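## Task

Arrange the nests so N1 holds plate C16, N2 holds plate C51 and N3 holds plate C15. Each plate has to rest flat within its nest's locators, with well A1 at the nest corner labelled A1, and must stay put on its own once the robot lets go. Release everything and move the grippers clear at the end.

## Robot and tools

Setup. Two xArm7 arms, left_arm and right_arm, each carry a two-finger gripper. The left base is at (+0.019, +0.265, 0) m and the right base at (-0.030, -0.422, 0) m, both turned slightly about z. The scene frame has its origin on the table top between the arms, +x pointing out over the table, +z up, and left_arm on the +y side. The names left and right refer to the arms, not to sides of any image. Nest OUT starts empty and sits between the arms. Nests N1, N2, N3 and RD form an arc in front of the arms, in that order going clockwise when seen from above. A fixed bar-code scanner stands beside RD. A plate's ID shows up in the results once the plate lies flat in RD with well A1 at RD's A1 corner and nothing blocks the scanner's view. Well A1 is the plate's cut-off corner. Plates can be swapped through OUT or RD.

Gripper. The fingers stick out sideways from the wrist flange and point along the gripper's +x axis. They open and close along its y axis. They are level when the flange faces straight down, and wrist roll turns them. end_effector_position is the point between the finger pads, about 2 cm short of the fingertips.

execute_actions(actions). This takes a list of actions that run in order. Each action is an object with "rows", "steps" and/or "until". An empty list only returns the state and the camera images.
- rows: up to 15 rows. Each row is one control step (1/30 s) and holds exactly 14 numbers, each in [-1, 1]. One list covers both arms: dx, dy, dz, rx, ry, rz, opening for left_arm, then the same seven for right_arm. Fill in all 14 even if only one arm moves.
- dx..rz are an offset, not a pose. They are measured in that gripper's own axes from its measured pose at the start of the action. For the first action of a call, that start is the last pose reported. Every row is relative to that same start, not to the previous row. 1.0 means 0.6 m for dx/dy/dz and 180 degrees for rx/ry/rz, and rx, ry, rz together form one rotation vector.
- opening is absolute: +1 is fully open (0.150 m) and -1 is closed (0.071 m gap left). Going from open to closed takes at least about 0.4 s.
- steps: an integer from 1 to 450 (up to 15 s), at least the number of rows, default 15. After the last row each arm keeps heading for that row's target, so give long moves enough steps.
- until: {"scanner": {"code": ...}} or {"scanner": {"reads": ...}}. The action ends at the first step where all the conditions hold. A plain value or [op, value] works, with op one of =, !=, <, <=, >, >=, and numbers always need an op. Valid codes are listed in the schema (e.g. "c15", "no_read"). The arms do not stop when the condition is met. Any bad value or name rejects the whole call.

Motion limits. Each step's commanded pose is clipped to within 70 mm and 16 degrees of the measured pose. Joints move at most 3.14 rad/s, and position wins over orientation when both cannot be met. An arm whose move is cut short only drifts a little and then rests, so send the rest of the move in the next action. For gentle moves, ramp dx/dy/dz by about 0.01 per row (0.18 m/s), because sudden starts can shake a held plate loose.

Results. The state line gives each gripper's end_effector_position (m), end_effector_quat_wxyz and velocities in the scene frame. Printed positions can drift from the truth, more so at long reach. "Hand target" is the pose the controller is now driving toward. "pose unreachable" means the clearance check changed or blocked that arm's command, and the arm drops its target. If an arm is pushed too far from its target, both arms drop their targets. grip_measured reads on the same scale as opening, and each gripper carries a fixed error of up to about 1 mm. To keep hold of something, command at least about 0.04 below grip_measured. The finger force limit is about 20 N per pad, and closing fast can press harder. The scanner reports code (lower-case ID or no_read, never wrong) and reads (how many times it has gone from no_read to an ID). Joint ranges and load limits (waist and shoulder 44.5 N m, upper arm roll, elbow and forearm roll 26.7, wrist pitch and wrist roll 17.8) are given in the results context. The held weight counts toward the load.

Faults. If a joint's contact torque hits its limit, the arm backs off, holds for 10 s and skips the rest of the call. Motors heat up while holding loads, including while you think. A MOTOR HOT warning appears from 65 °C. At 80 °C the brakes engage until the motor cools, reported as OVER-TEMPERATURE FAULT. Time spent stopped counts. The robot keeps its last command while you compose a reply, and brief tugs on held parts or pushes on loose objects can happen.

zoom_image(camera, region). Returns a closer look at one camera's latest image. camera is one of cam_high (896x504), cam_low (896x504), cam_left_wrist (616x616) or cam_right_wrist (616x616). region is [x0, y0, x1, y1] in pixels from the top-left corner, at most 504x504.

read_manual(section) returns only the URDF licence texts. finished_scene(scene) ends scene 1 or 2 for good, so call it only when the goal holds on its own. Its result gives the next task.

Avoid dropping plates or knocking anything off the table. Avoid hard pushes and slams, and avoid arm-to-arm contact. Move the arm you aren't using out of the way.

Each tool is called after ">>>" as a command line: name --argument value for each argument, lists and objects as JSON in quotes; but a table of rows of numbers goes row by row, as --pt "numbers of a row", without its own name.

## Session

>>> execute_actions --actions '[]'

Scene clock: 0.00 s.
left_arm: end_effector_position=(+0.4955, +0.3619, +0.3855) grip_measured=+1.00 end_effector_quat_wxyz=(+0.039, -0.035, -0.011, +0.999) end_effector_velocity=(-0.000, +0.000, +0.001) end_effector_angular_velocity=(+0.000, -0.001, +0.000) | right_arm: end_effector_position=(+0.5500, +0.0842, +0.1224) grip_measured=+0.99 end_effector_quat_wxyz=(+0.950, -0.117, -0.070, +0.279) end_effector_velocity=(+0.000, -0.000, -0.001) end_effector_angular_velocity=(-0.001, +0.002, +0.001)
Joint positions: left_arm=[ 0.046  0.539 -0.064  2.014  0.043  1.404 -2.948  0.15 ] | right_arm=[ 0.719  0.789 -0.035  1.602 -0.34   0.832  0.447  0.15 ]
Joint velocities: left_arm=[ 0.    -0.001  0.    -0.    -0.     0.    -0.     0.   ] | right_arm=[-0.001  0.001  0.    -0.     0.     0.    -0.002  0.   ]
Hand target (left_arm): +0.496, +0.362, +0.385; +0.039, -0.035, -0.011, +0.999
Hand target (right_arm): +0.550, +0.084, +0.122; +0.950, -0.117, -0.070, +0.279
scanner: code=no_read reads=0

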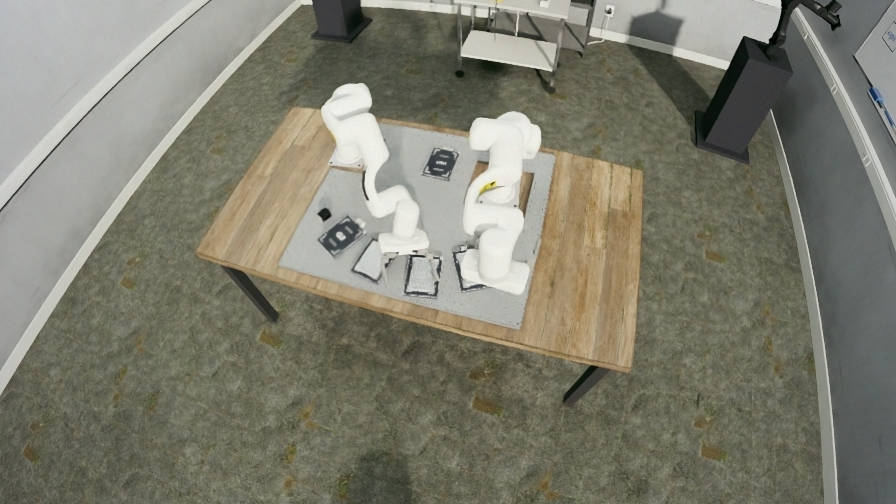

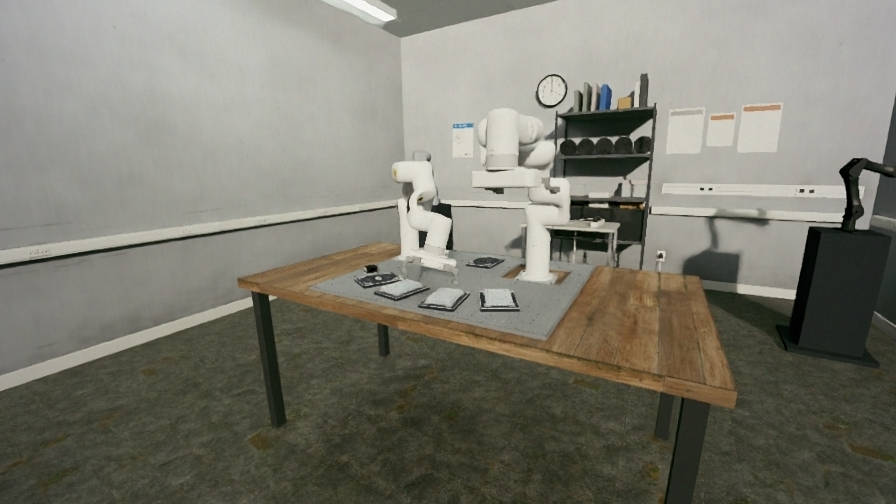

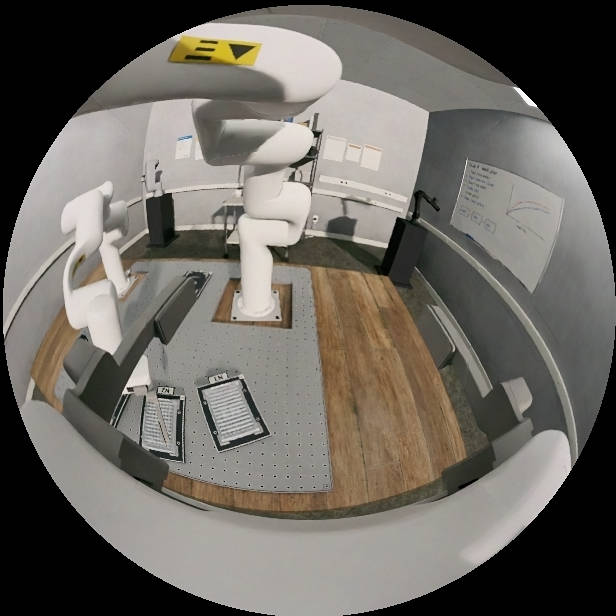

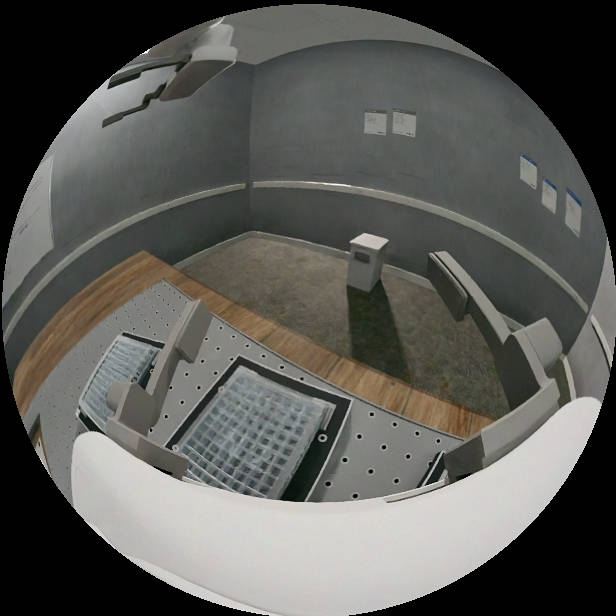

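>>> zoom_image --camera "cam_high" --region '[260, 120, 580, 320]'

>>> zoom_image --camera "cam_low" --region '[300, 230, 600, 340]'

Region (260, 120, 580, 320) of cam_high's 896x504 image, scaled by 1.575, with more detail than that image has; it fills the top 315 rows of this view, and the rest is white.

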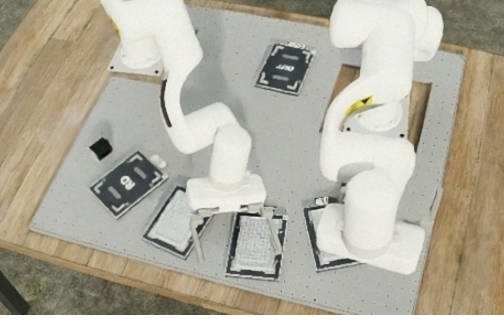

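Region (300, 230, 600, 340) of cam_low's 896x504 image, scaled by 1.680, with more detail than that image has; it fills the top 185 rows of this view, and the rest is white.

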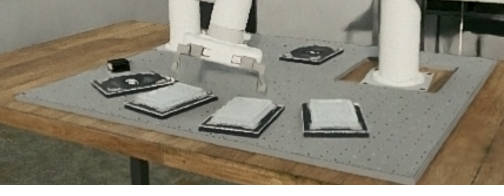

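I'll clear both arms from over the nests so I can get a good look at the layout.

>>> execute_actions --actions '[{"rows": [[0.1,-0.04,0,0,0,0,1, 0,0,0.06,0.03,0.008,0,1],[0.2,-0.08,0,0,0,0,1, 0,0,0.12,0.06,0.015,0,1],[0.3,-0.12,0,0,0,0,1, 0,0,0.18,0.0844,0.0218,0,1],[0.417,-0.167,0,0,0,0,1, 0,0,0.25,0.0844,0.0218,0,1]], "steps": 60}]'

Scene clock: 2.50 s.
left_arm: end_effector_position=(+0.2542, +0.4805, +0.3694) grip_measured=+1.00 end_effector_quat_wxyz=(+0.039, -0.035, -0.010, +0.999) end_effector_velocity=(-0.000, +0.000, +0.001) end_effector_angular_velocity=(+0.001, -0.002, -0.000) | right_arm: end_effector_position=(+0.5204, +0.1122, +0.2671) grip_measured=+0.99 end_effector_quat_wxyz=(+0.959, -0.000, -0.001, +0.282) end_effector_velocity=(-0.000, -0.000, -0.000) end_effector_angular_velocity=(-0.001, -0.000, -0.000)
Joint positions: left_arm=[ 0.277 -0.181  0.082  1.041 -0.003  1.151 -2.576  0.15 ] | right_arm=[ 0.656  0.57   0.093  1.709 -0.056  1.14   0.278  0.15 ]
Joint velocities: left_arm=[ 0.    -0.002  0.     0.     0.    -0.001  0.     0.   ] | right_arm=[ 0.    -0.    -0.    -0.    -0.001  0.     0.001  0.   ]
Hand target (left_arm): +0.254, +0.480, +0.369; +0.039, -0.035, -0.010, +0.999
Hand target (right_arm): +0.520, +0.112, +0.267; +0.959, -0.000, -0.001, +0.282
Off the commanded pose (left_arm): 0.002 m, 0 deg.
Off the commanded pose (right_arm): 0.001 m, 0 deg.
scanner: code=no_read reads=0

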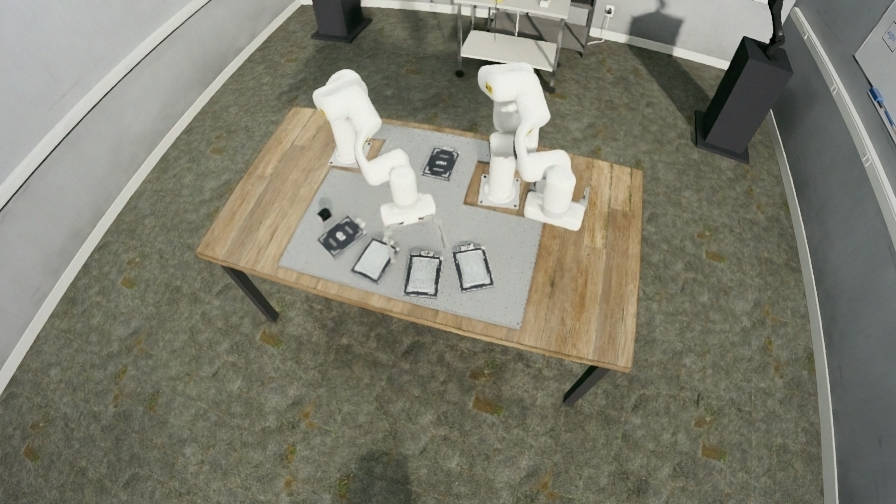

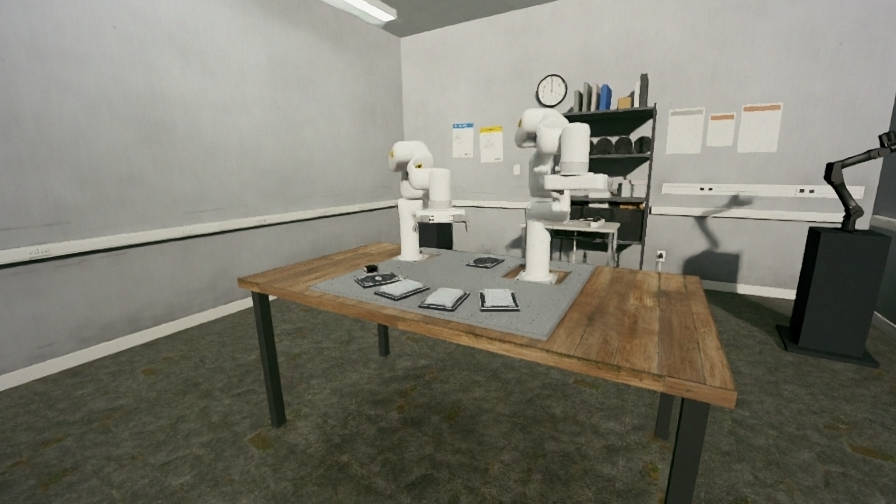

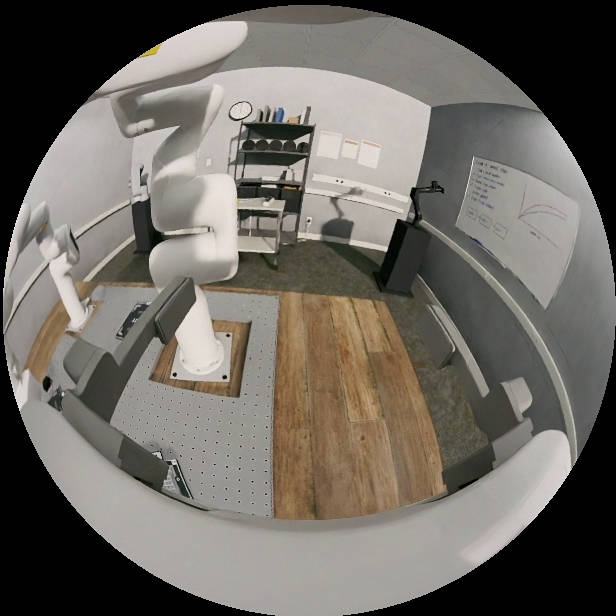

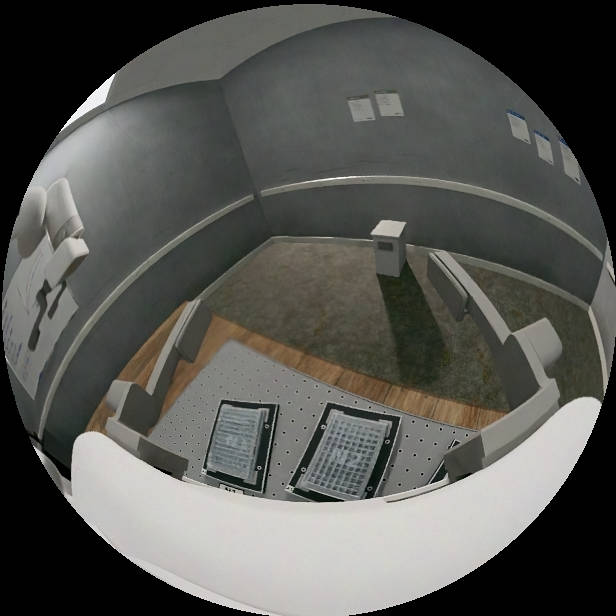

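>>> zoom_image --camera "cam_high" --region '[300, 190, 520, 310]'

>>> zoom_image --camera "cam_right_wrist" --region '[180, 380, 420, 510]'

Region (300, 190, 520, 310) of cam_high's 896x504 image, scaled by 2.291, with more detail than that image has; it fills the top 275 rows of this view, and the rest is white.

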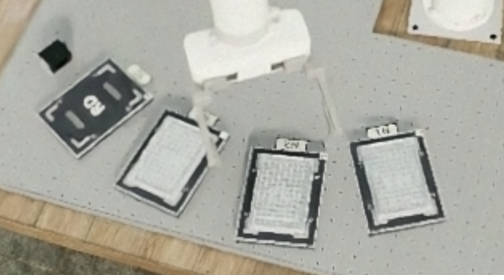

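Region (180, 380, 420, 510) of cam_right_wrist's 616x616 image, scaled by 2.100, with more detail than that image has; it fills the top 273 rows of this view, and the rest is white.

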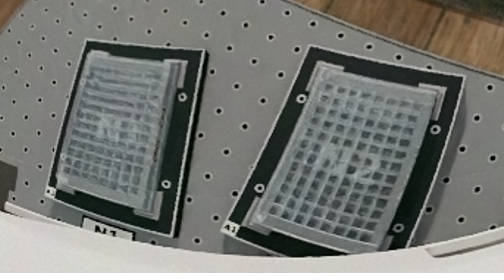

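>>> execute_actions --actions '[{"rows": [[0,0,0,0,0,-0.5,1, -0.5,-0.471,0.083,0,0,-0.194,1]], "steps": 45},{"rows": [[-0.53,-0.285,-0.117,0,0,-0.53,1, -0.43,-0.57,0.05,0,0,-0.25,1]], "steps": 60}]'

Scene clock: 7.37 s.
left_arm: end_effector_position=(+0.4055, +0.1521, +0.3023) grip_measured=+1.00 end_effector_quat_wxyz=(+0.996, +0.015, -0.034, -0.086) end_effector_velocity=(-0.000, -0.000, +0.000) end_effector_angular_velocity=(+0.000, -0.000, -0.001) | right_arm: end_effector_position=(+0.1487, -0.6195, +0.3498) grip_measured=+0.99 end_effector_quat_wxyz=(+0.916, -0.002, -0.002, -0.401) end_effector_velocity=(-0.000, -0.000, +0.000) end_effector_angular_velocity=(-0.001, -0.000, -0.001)
Joint positions: left_arm=[-0.679 -0.8    0.169  0.343  0.194  1.088 -0.344  0.15 ] | right_arm=[-0.002 -1.606 -0.356  0.353 -0.387  1.932  0.785  0.15 ]
Joint velocities: left_arm=[-0.001 -0.001 -0.    -0.     0.    -0.     0.     0.   ] | right_arm=[-0.     0.    -0.     0.    -0.001 -0.     0.    -0.   ]
Hand target (left_arm): +0.405, +0.152, +0.302; +0.996, +0.015, -0.034, -0.086
Hand target (right_arm): +0.149, -0.619, +0.350; +0.916, -0.002, -0.002, -0.401
Off the commanded pose (left_arm): 0.001 m, 0 deg.
Off the commanded pose (right_arm): 0.002 m, 0 deg.
scanner: code=no_read reads=0

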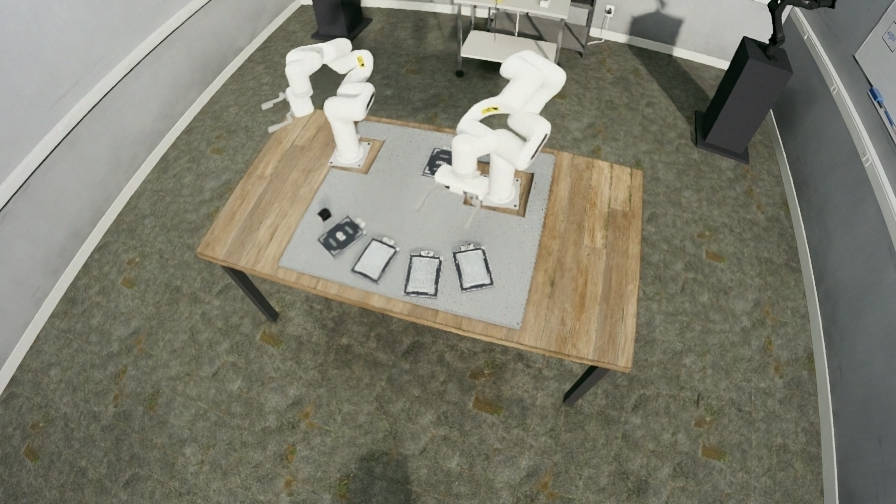

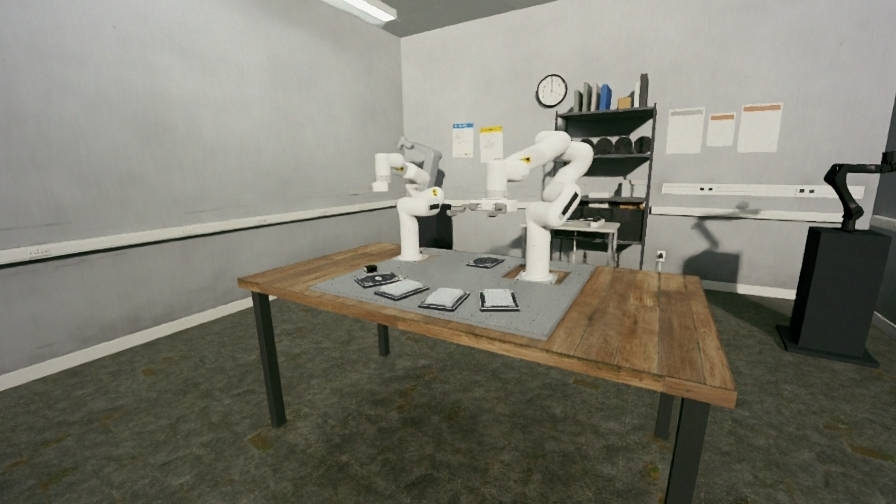

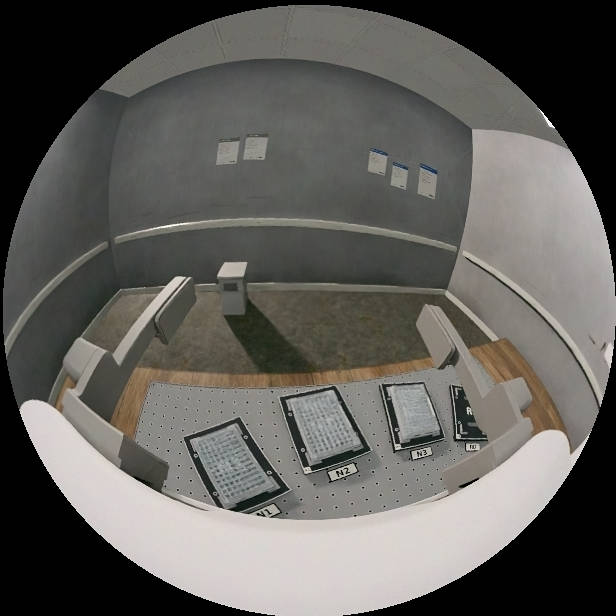

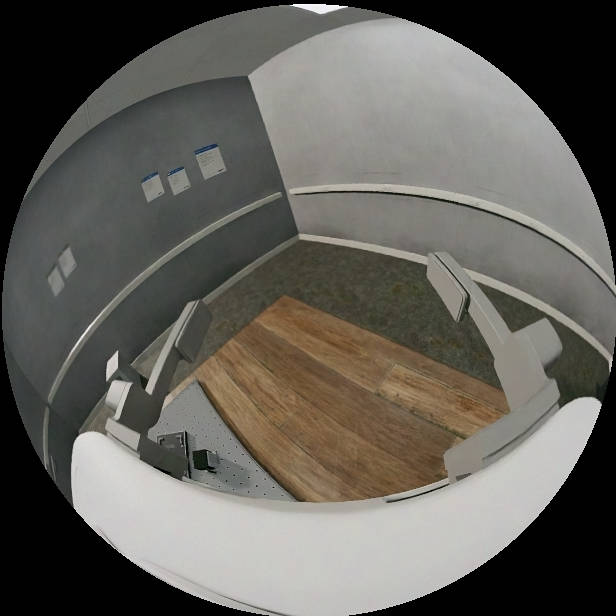

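>>> zoom_image --camera "cam_left_wrist" --region '[160, 360, 500, 520]'

>>> zoom_image --camera "cam_high" --region '[300, 200, 520, 310]'

Region (160, 360, 500, 520) of cam_left_wrist's 616x616 image, scaled by 1.482, with more detail than that image has; it fills the top 237 rows of this view, and the rest is white.

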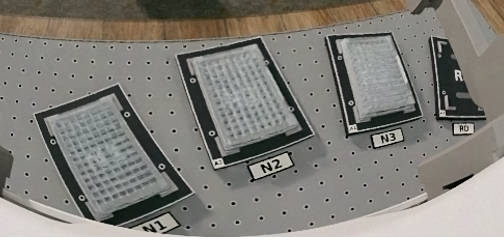

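Region (300, 200, 520, 310) of cam_high's 896x504 image, scaled by 2.291, with more detail than that image has.

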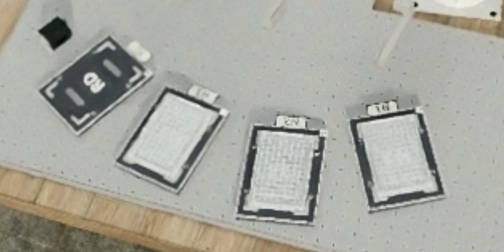

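>>> execute_actions --actions '[{"rows": [[0.2595,-0.2795,-0.287,-0.0114,0.0207,0,1, 0,0,0,0,0,0,1]], "steps": 50}]'

Scene clock: 9.33 s.
left_arm: end_effector_position=(+0.5429, -0.0356, +0.1365) grip_measured=+1.00 end_effector_quat_wxyz=(+0.996, -0.001, -0.000, -0.086) end_effector_velocity=(+0.000, +0.000, -0.001) end_effector_angular_velocity=(+0.001, +0.001, +0.001) | right_arm: end_effector_position=(+0.1487, -0.6195, +0.3498) grip_measured=+0.99 end_effector_quat_wxyz=(+0.916, -0.002, -0.002, -0.401) end_effector_velocity=(-0.000, -0.000, +0.000) end_effector_angular_velocity=(-0.000, -0.001, +0.000)
Joint positions: left_arm=[-0.853  0.318  0.093  0.887 -0.056  0.57  -0.417  0.15 ] | right_arm=[-0.002 -1.606 -0.356  0.353 -0.387  1.932  0.785  0.15 ]
Joint velocities: left_arm=[ 0.001  0.001 -0.     0.     0.    -0.    -0.     0.   ] | right_arm=[-0.    -0.001  0.     0.    -0.     0.    -0.     0.   ]
Hand target (left_arm): +0.543, -0.036, +0.136; +0.996, -0.001, -0.000, -0.086
Hand target (right_arm): +0.149, -0.619, +0.350; +0.916, -0.002, -0.002, -0.401
Off the commanded pose (left_arm): 0.002 m, 0 deg.
Off the commanded pose (right_arm): 0.000 m, 0 deg.
scanner: code=no_read reads=0

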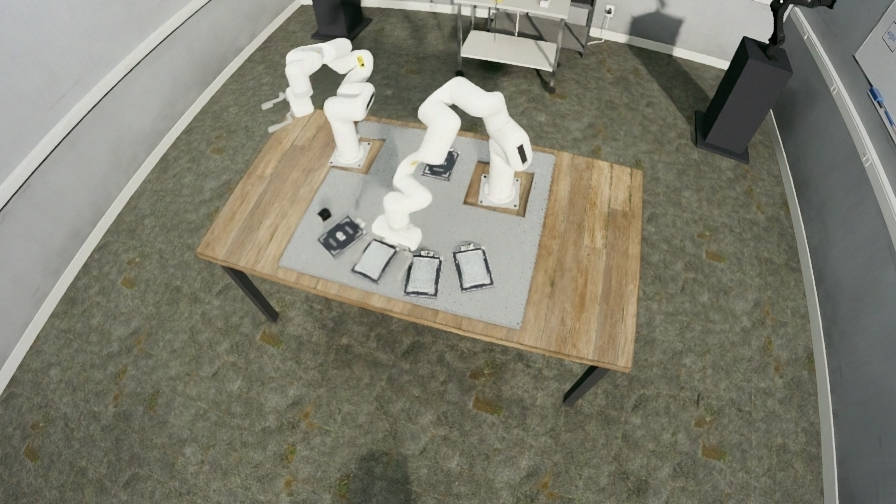

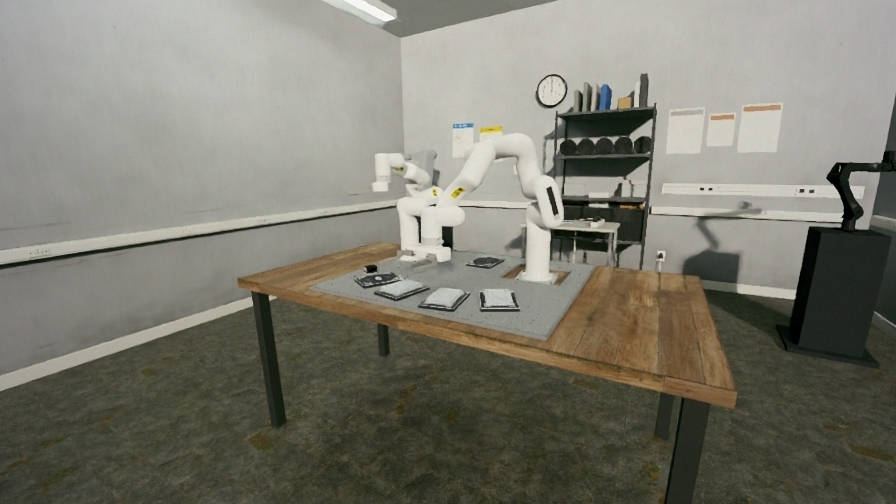

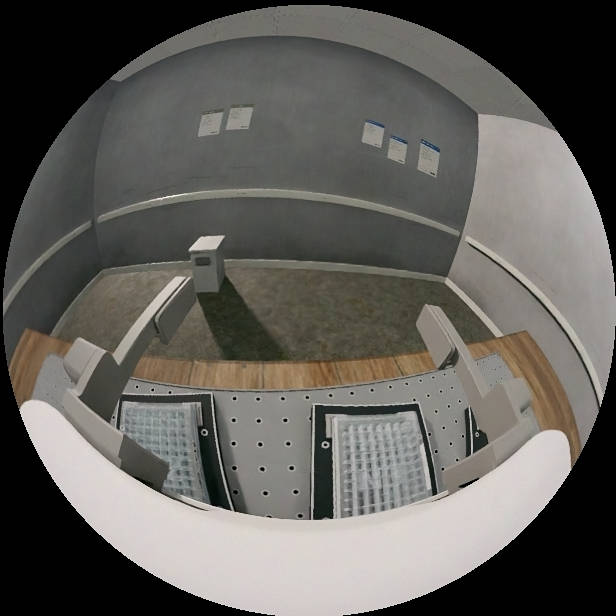

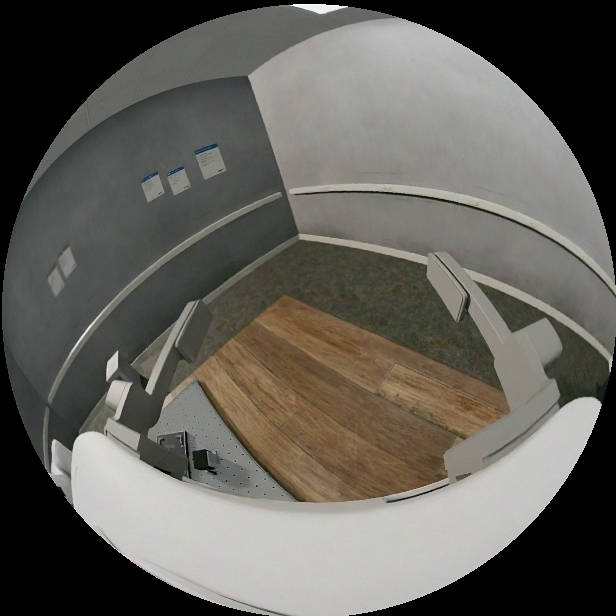

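>>> execute_actions --actions '[{"rows": [[-0.05,-0.117,-0.117,0,0,0,1, 0,0,0,0,0,0,1]], "steps": 40}]'

Scene clock: 10.87 s.
left_arm: end_effector_position=(+0.5018, -0.0997, +0.0666) grip_measured=+1.00 end_effector_quat_wxyz=(+0.996, -0.000, -0.000, -0.086) end_effector_velocity=(-0.001, -0.001, -0.000) end_effector_angular_velocity=(+0.000, +0.000, -0.003) | right_arm: end_effector_position=(+0.1487, -0.6195, +0.3498) grip_measured=+0.99 end_effector_quat_wxyz=(+0.916, -0.002, -0.002, -0.401) end_effector_velocity=(+0.000, +0.001, -0.000) end_effector_angular_velocity=(+0.001, -0.000, +0.003)
Joint positions: left_arm=[-0.967  0.525  0.045  0.943 -0.055  0.418 -0.577  0.15 ] | right_arm=[-0.002 -1.606 -0.356  0.353 -0.387  1.932  0.785  0.15 ]
Joint velocities: left_arm=[-0.002  0.001  0.    -0.    -0.    -0.     0.001  0.   ] | right_arm=[ 0.001 -0.001  0.    -0.     0.001  0.001 -0.001  0.   ]
Hand target (left_arm): +0.502, -0.100, +0.067; +0.996, -0.000, -0.000, -0.086
Hand target (right_arm): +0.149, -0.619, +0.350; +0.916, -0.002, -0.002, -0.401
Off the commanded pose (left_arm): 0.001 m, 0 deg.
Off the commanded pose (right_arm): 0.000 m, 0 deg.
scanner: code=no_read reads=0

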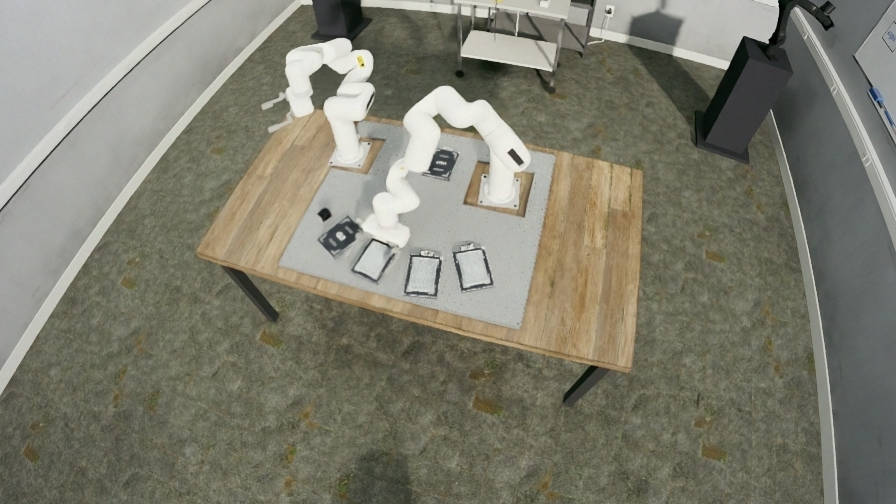

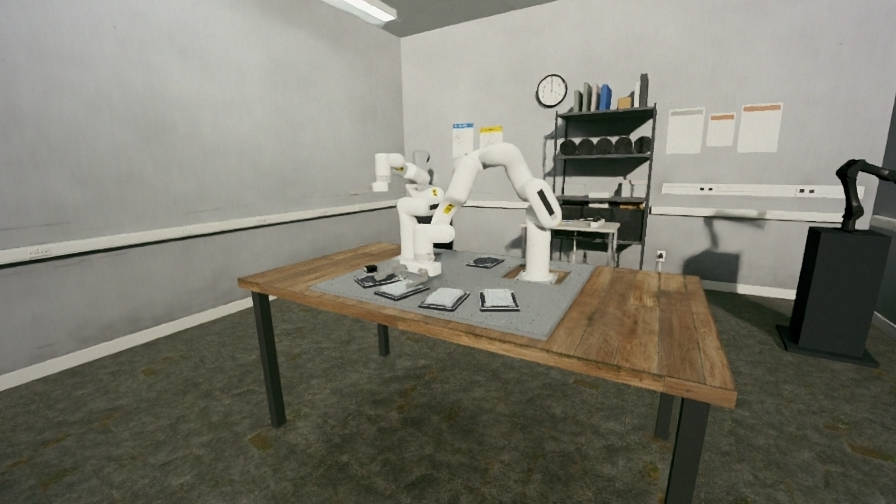

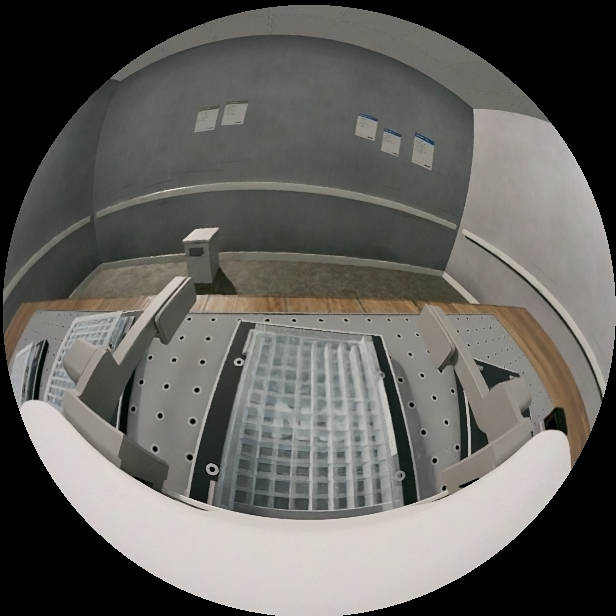

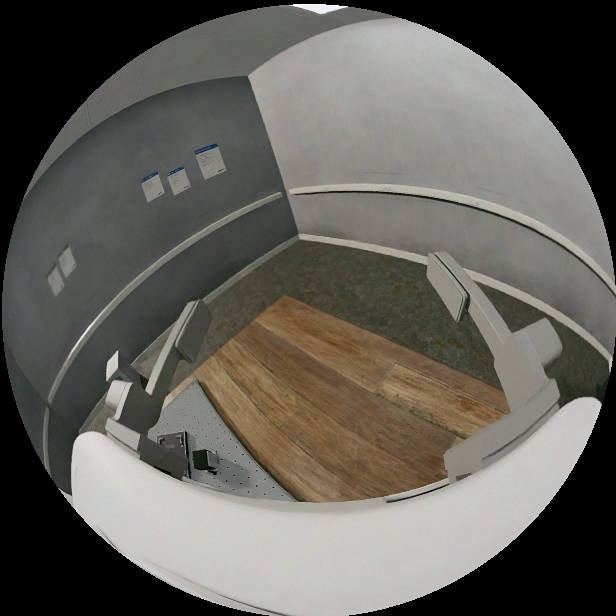

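>>> zoom_image --camera "cam_left_wrist" --region '[140, 270, 480, 520]'

>>> zoom_image --camera "cam_high" --region '[310, 200, 450, 300]'

Region (140, 270, 480, 520) of cam_left_wrist's 616x616 image, scaled by 1.482, with more detail than that image has; it fills the top 371 rows of this view, and the rest is white.

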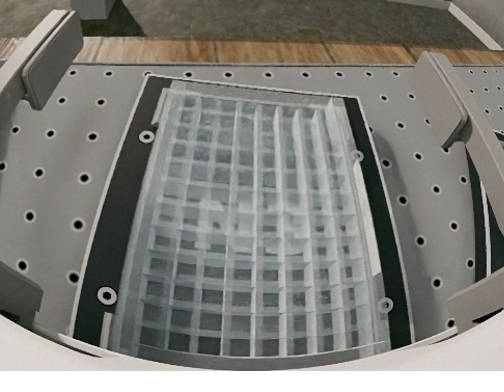

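Region (310, 200, 450, 300) of cam_high's 896x504 image, scaled by 3.600, with more detail than that image has; it fills the top 360 rows of this view, and the rest is white.

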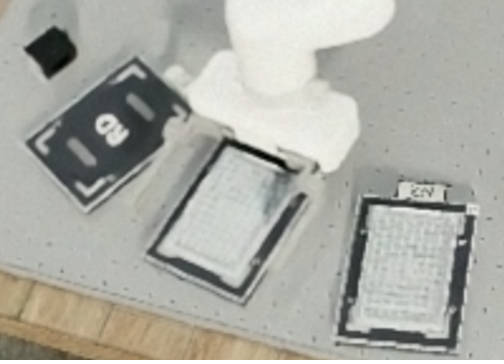

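>>> execute_actions --actions '[{"rows": [[-0.02,0,-0.05,0,0,0,0.2, 0,0,0,0,0,0,1]], "steps": 30}]'

>>> zoom_image --camera "cam_low" --region '[340, 240, 480, 310]'

Scene clock: 12.43 s.
left_arm: end_effector_position=(+0.4902, -0.0978, +0.0366) grip_measured=+0.20 end_effector_quat_wxyz=(+0.996, -0.000, -0.000, -0.086) end_effector_velocity=(+0.000, -0.000, +0.000) end_effector_angular_velocity=(-0.001, -0.000, +0.000) | right_arm: end_effector_position=(+0.1487, -0.6195, +0.3498) grip_measured=+0.99 end_effector_quat_wxyz=(+0.916, -0.002, -0.002, -0.401) end_effector_velocity=(+0.000, -0.000, +0.000) end_effector_angular_velocity=(-0.001, +0.000, +0.000)
Joint positions: left_arm=[-0.975  0.592  0.036  0.926 -0.062  0.334 -0.587  0.118] | right_arm=[-0.002 -1.606 -0.356  0.353 -0.387  1.932  0.785  0.15 ]
Joint velocities: left_arm=[-0.    -0.001  0.    -0.    -0.001 -0.     0.     0.   ] | right_arm=[ 0.    -0.     0.     0.    -0.001  0.    -0.001  0.   ]
Hand target (left_arm): +0.490, -0.098, +0.037; +0.996, -0.000, -0.000, -0.086
Hand target (right_arm): +0.149, -0.619, +0.350; +0.916, -0.002, -0.002, -0.401
Off the commanded pose (left_arm): 0.000 m, 0 deg.
Off the commanded pose (right_arm): 0.000 m, 0 deg.
scanner: code=no_read reads=0

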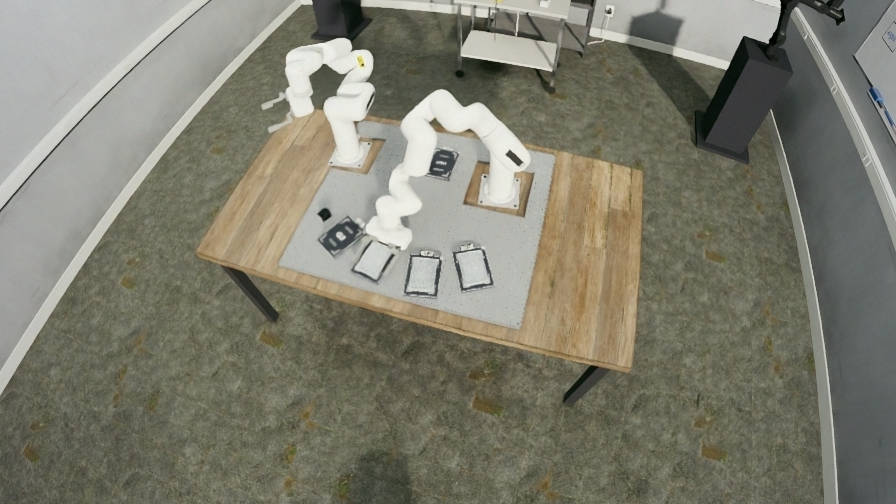

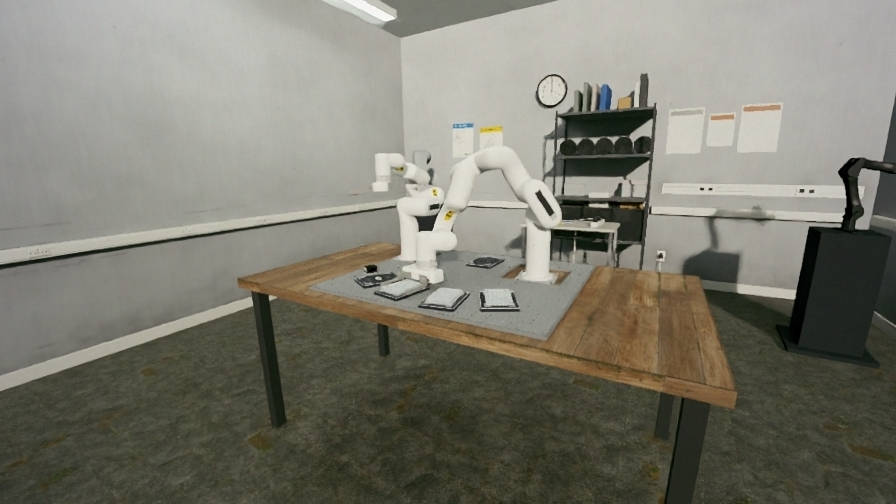

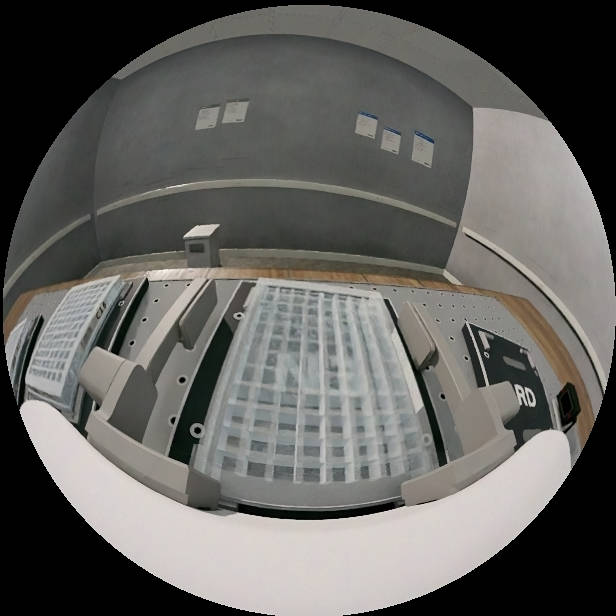

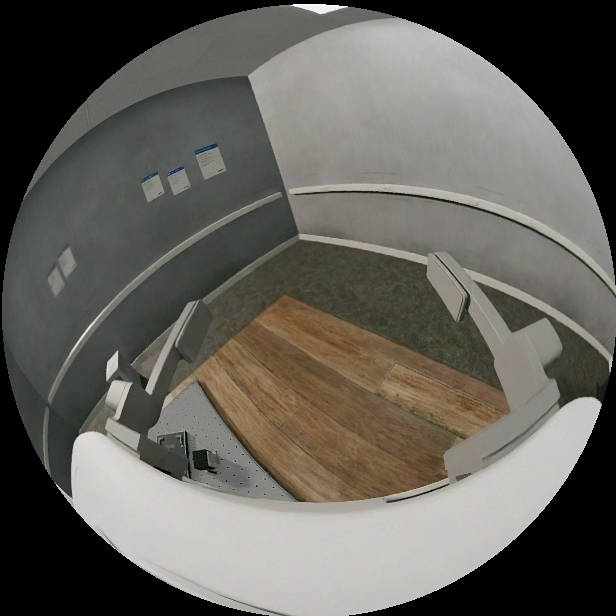

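Region (340, 240, 480, 310) of cam_low's 896x504 image, scaled by 3.600, with more detail than that image has.

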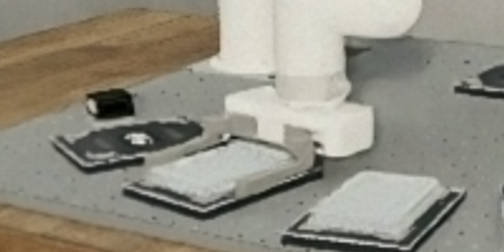

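>>> zoom_image --camera "cam_left_wrist" --region '[40, 260, 160, 380]'

>>> zoom_image --camera "cam_left_wrist" --region '[150, 260, 470, 530]'

Region (40, 260, 160, 380) of cam_left_wrist's 616x616 image, scaled by 4.200, with more detail than that image has.

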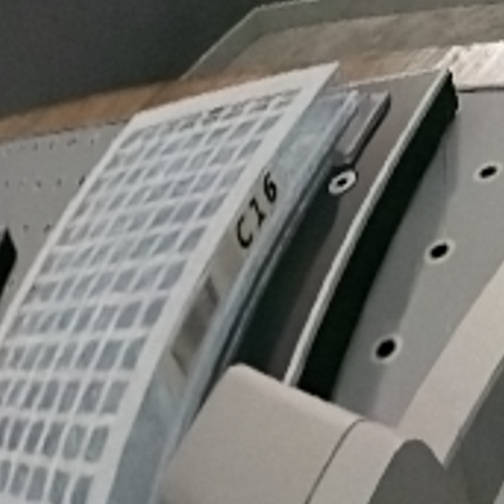

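Region (150, 260, 470, 530) of cam_left_wrist's 616x616 image, scaled by 1.575, with more detail than that image has; it fills the top 425 rows of this view, and the rest is white.

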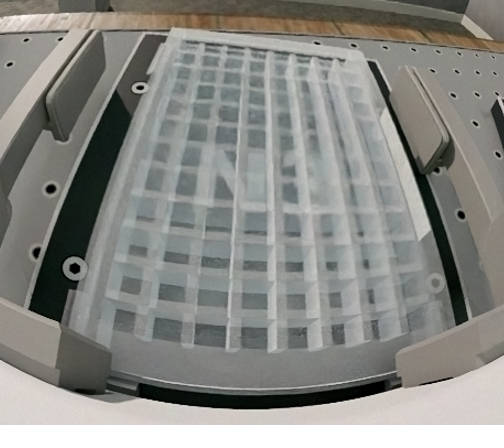

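>>> execute_actions --actions '[{"rows": [[-0.02,-0.012,0,0,0,0,0.2, 0,0,0,0,0,0,1]], "steps": 15},{"rows": [[0,0,-0.01,0,0,0,0.2, 0,0,0,0,0,0,1],[0,0,-0.02,0,0,0,0.2, 0,0,0,0,0,0,1],[0,0,-0.028,0,0,0,0.2, 0,0,0,0,0,0,1]], "steps": 20}]'

>>> zoom_image --camera "cam_left_wrist" --region '[150, 260, 470, 530]'

>>> zoom_image --camera "cam_low" --region '[340, 240, 480, 310]'

Scene clock: 14.07 s.
left_arm: end_effector_position=(+0.4816, -0.1059, +0.0319) grip_measured=+0.21 end_effector_quat_wxyz=(+0.996, -0.009, -0.010, -0.084) end_effector_velocity=(-0.000, +0.000, +0.001) end_effector_angular_velocity=(-0.002, -0.002, -0.004) | right_arm: end_effector_position=(+0.1487, -0.6195, +0.3498) grip_measured=+0.99 end_effector_quat_wxyz=(+0.916, -0.002, -0.002, -0.401) end_effector_velocity=(-0.000, -0.000, +0.000) end_effector_angular_velocity=(-0.001, -0.001, -0.002)
Joint positions: left_arm=[-0.996  0.614  0.03   0.922 -0.06   0.282 -0.618  0.119] | right_arm=[-0.002 -1.606 -0.356  0.353 -0.387  1.932  0.785  0.15 ]
Joint velocities: left_arm=[ 0.008 -0.004 -0.006 -0.005  0.01  -0.004 -0.003 -0.   ] | right_arm=[ 0.    -0.001 -0.     0.    -0.001 -0.     0.002  0.   ]
Hand target (left_arm): +0.477, -0.102, +0.020; +0.996, -0.000, -0.000, -0.086
Hand target (right_arm): +0.149, -0.619, +0.350; +0.916, -0.002, -0.002, -0.401
Off the commanded pose (left_arm): 0.013 m, 1 deg.
Off the commanded pose (right_arm): 0.000 m, 0 deg.
scanner: code=no_read reads=0

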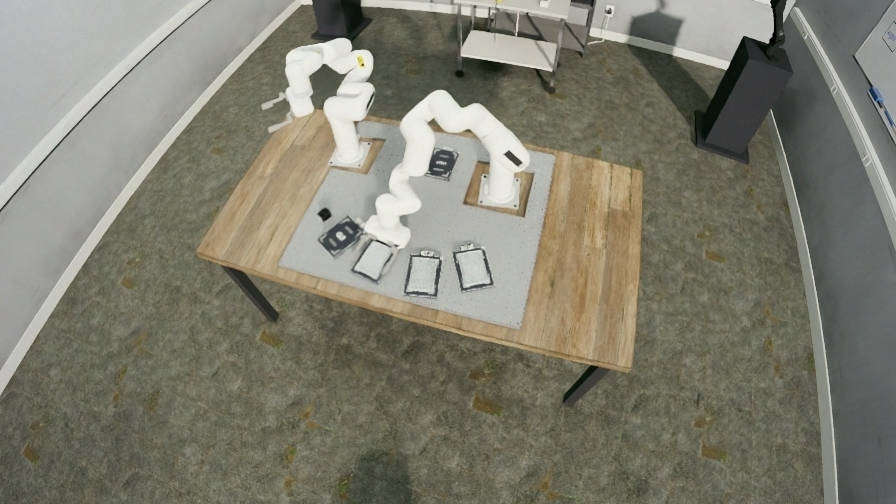

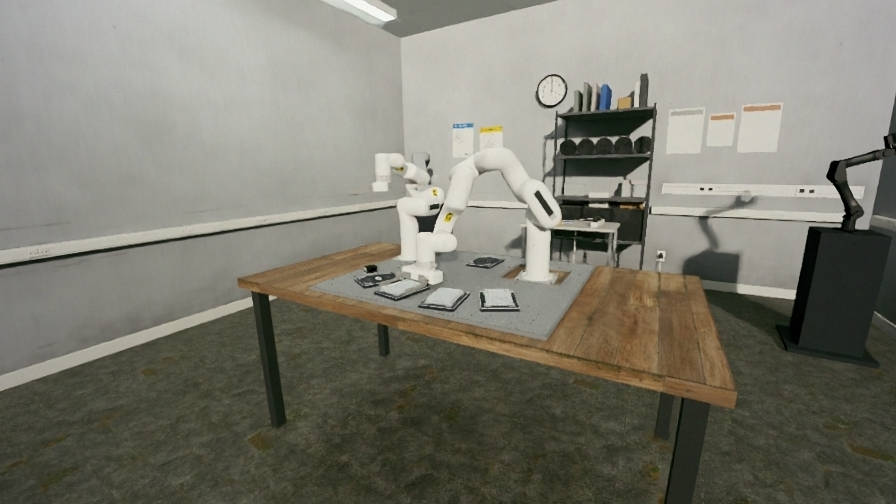

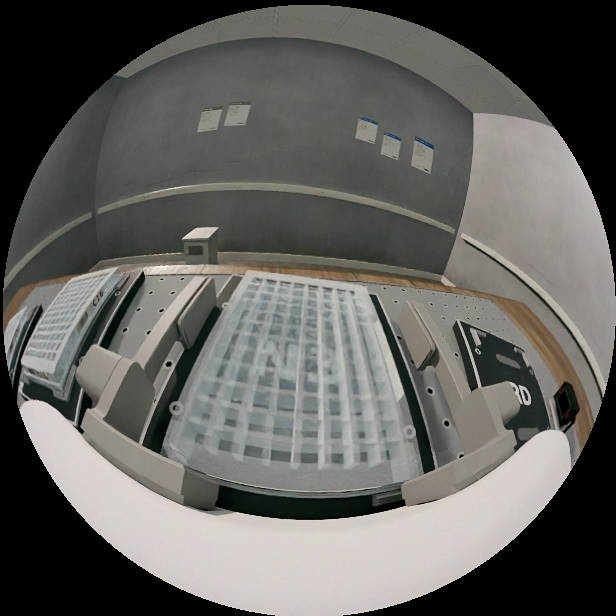

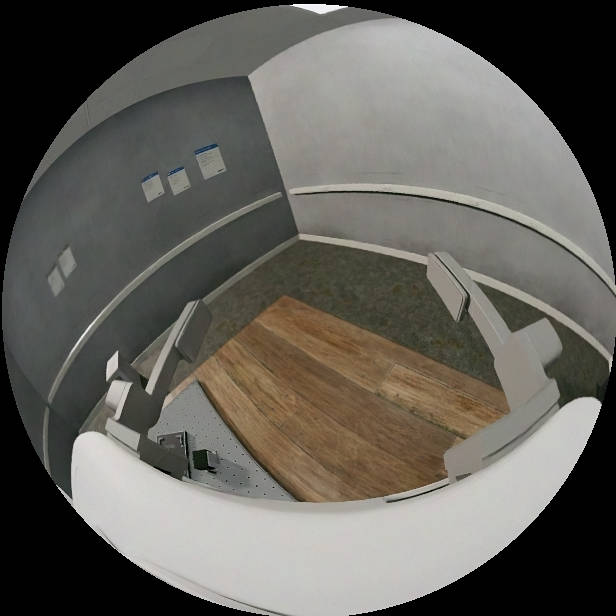

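Region (150, 260, 470, 530) of cam_left_wrist's 616x616 image, scaled by 1.575, with more detail than that image has; it fills the top 425 rows of this view, and the rest is white.

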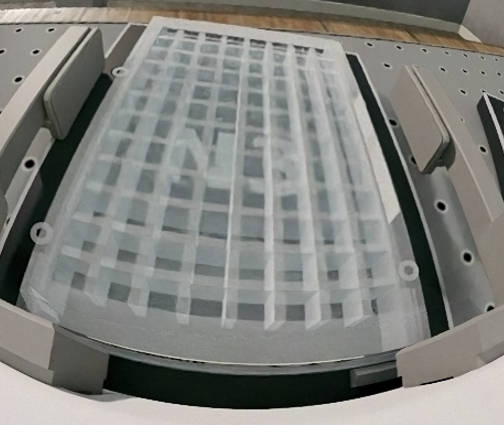

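Region (340, 240, 480, 310) of cam_low's 896x504 image, scaled by 3.600, with more detail than that image has.

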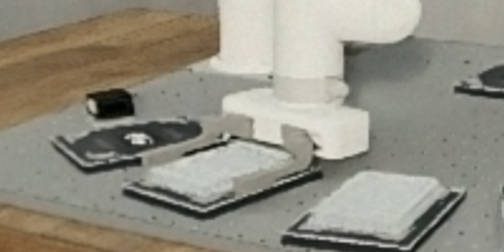

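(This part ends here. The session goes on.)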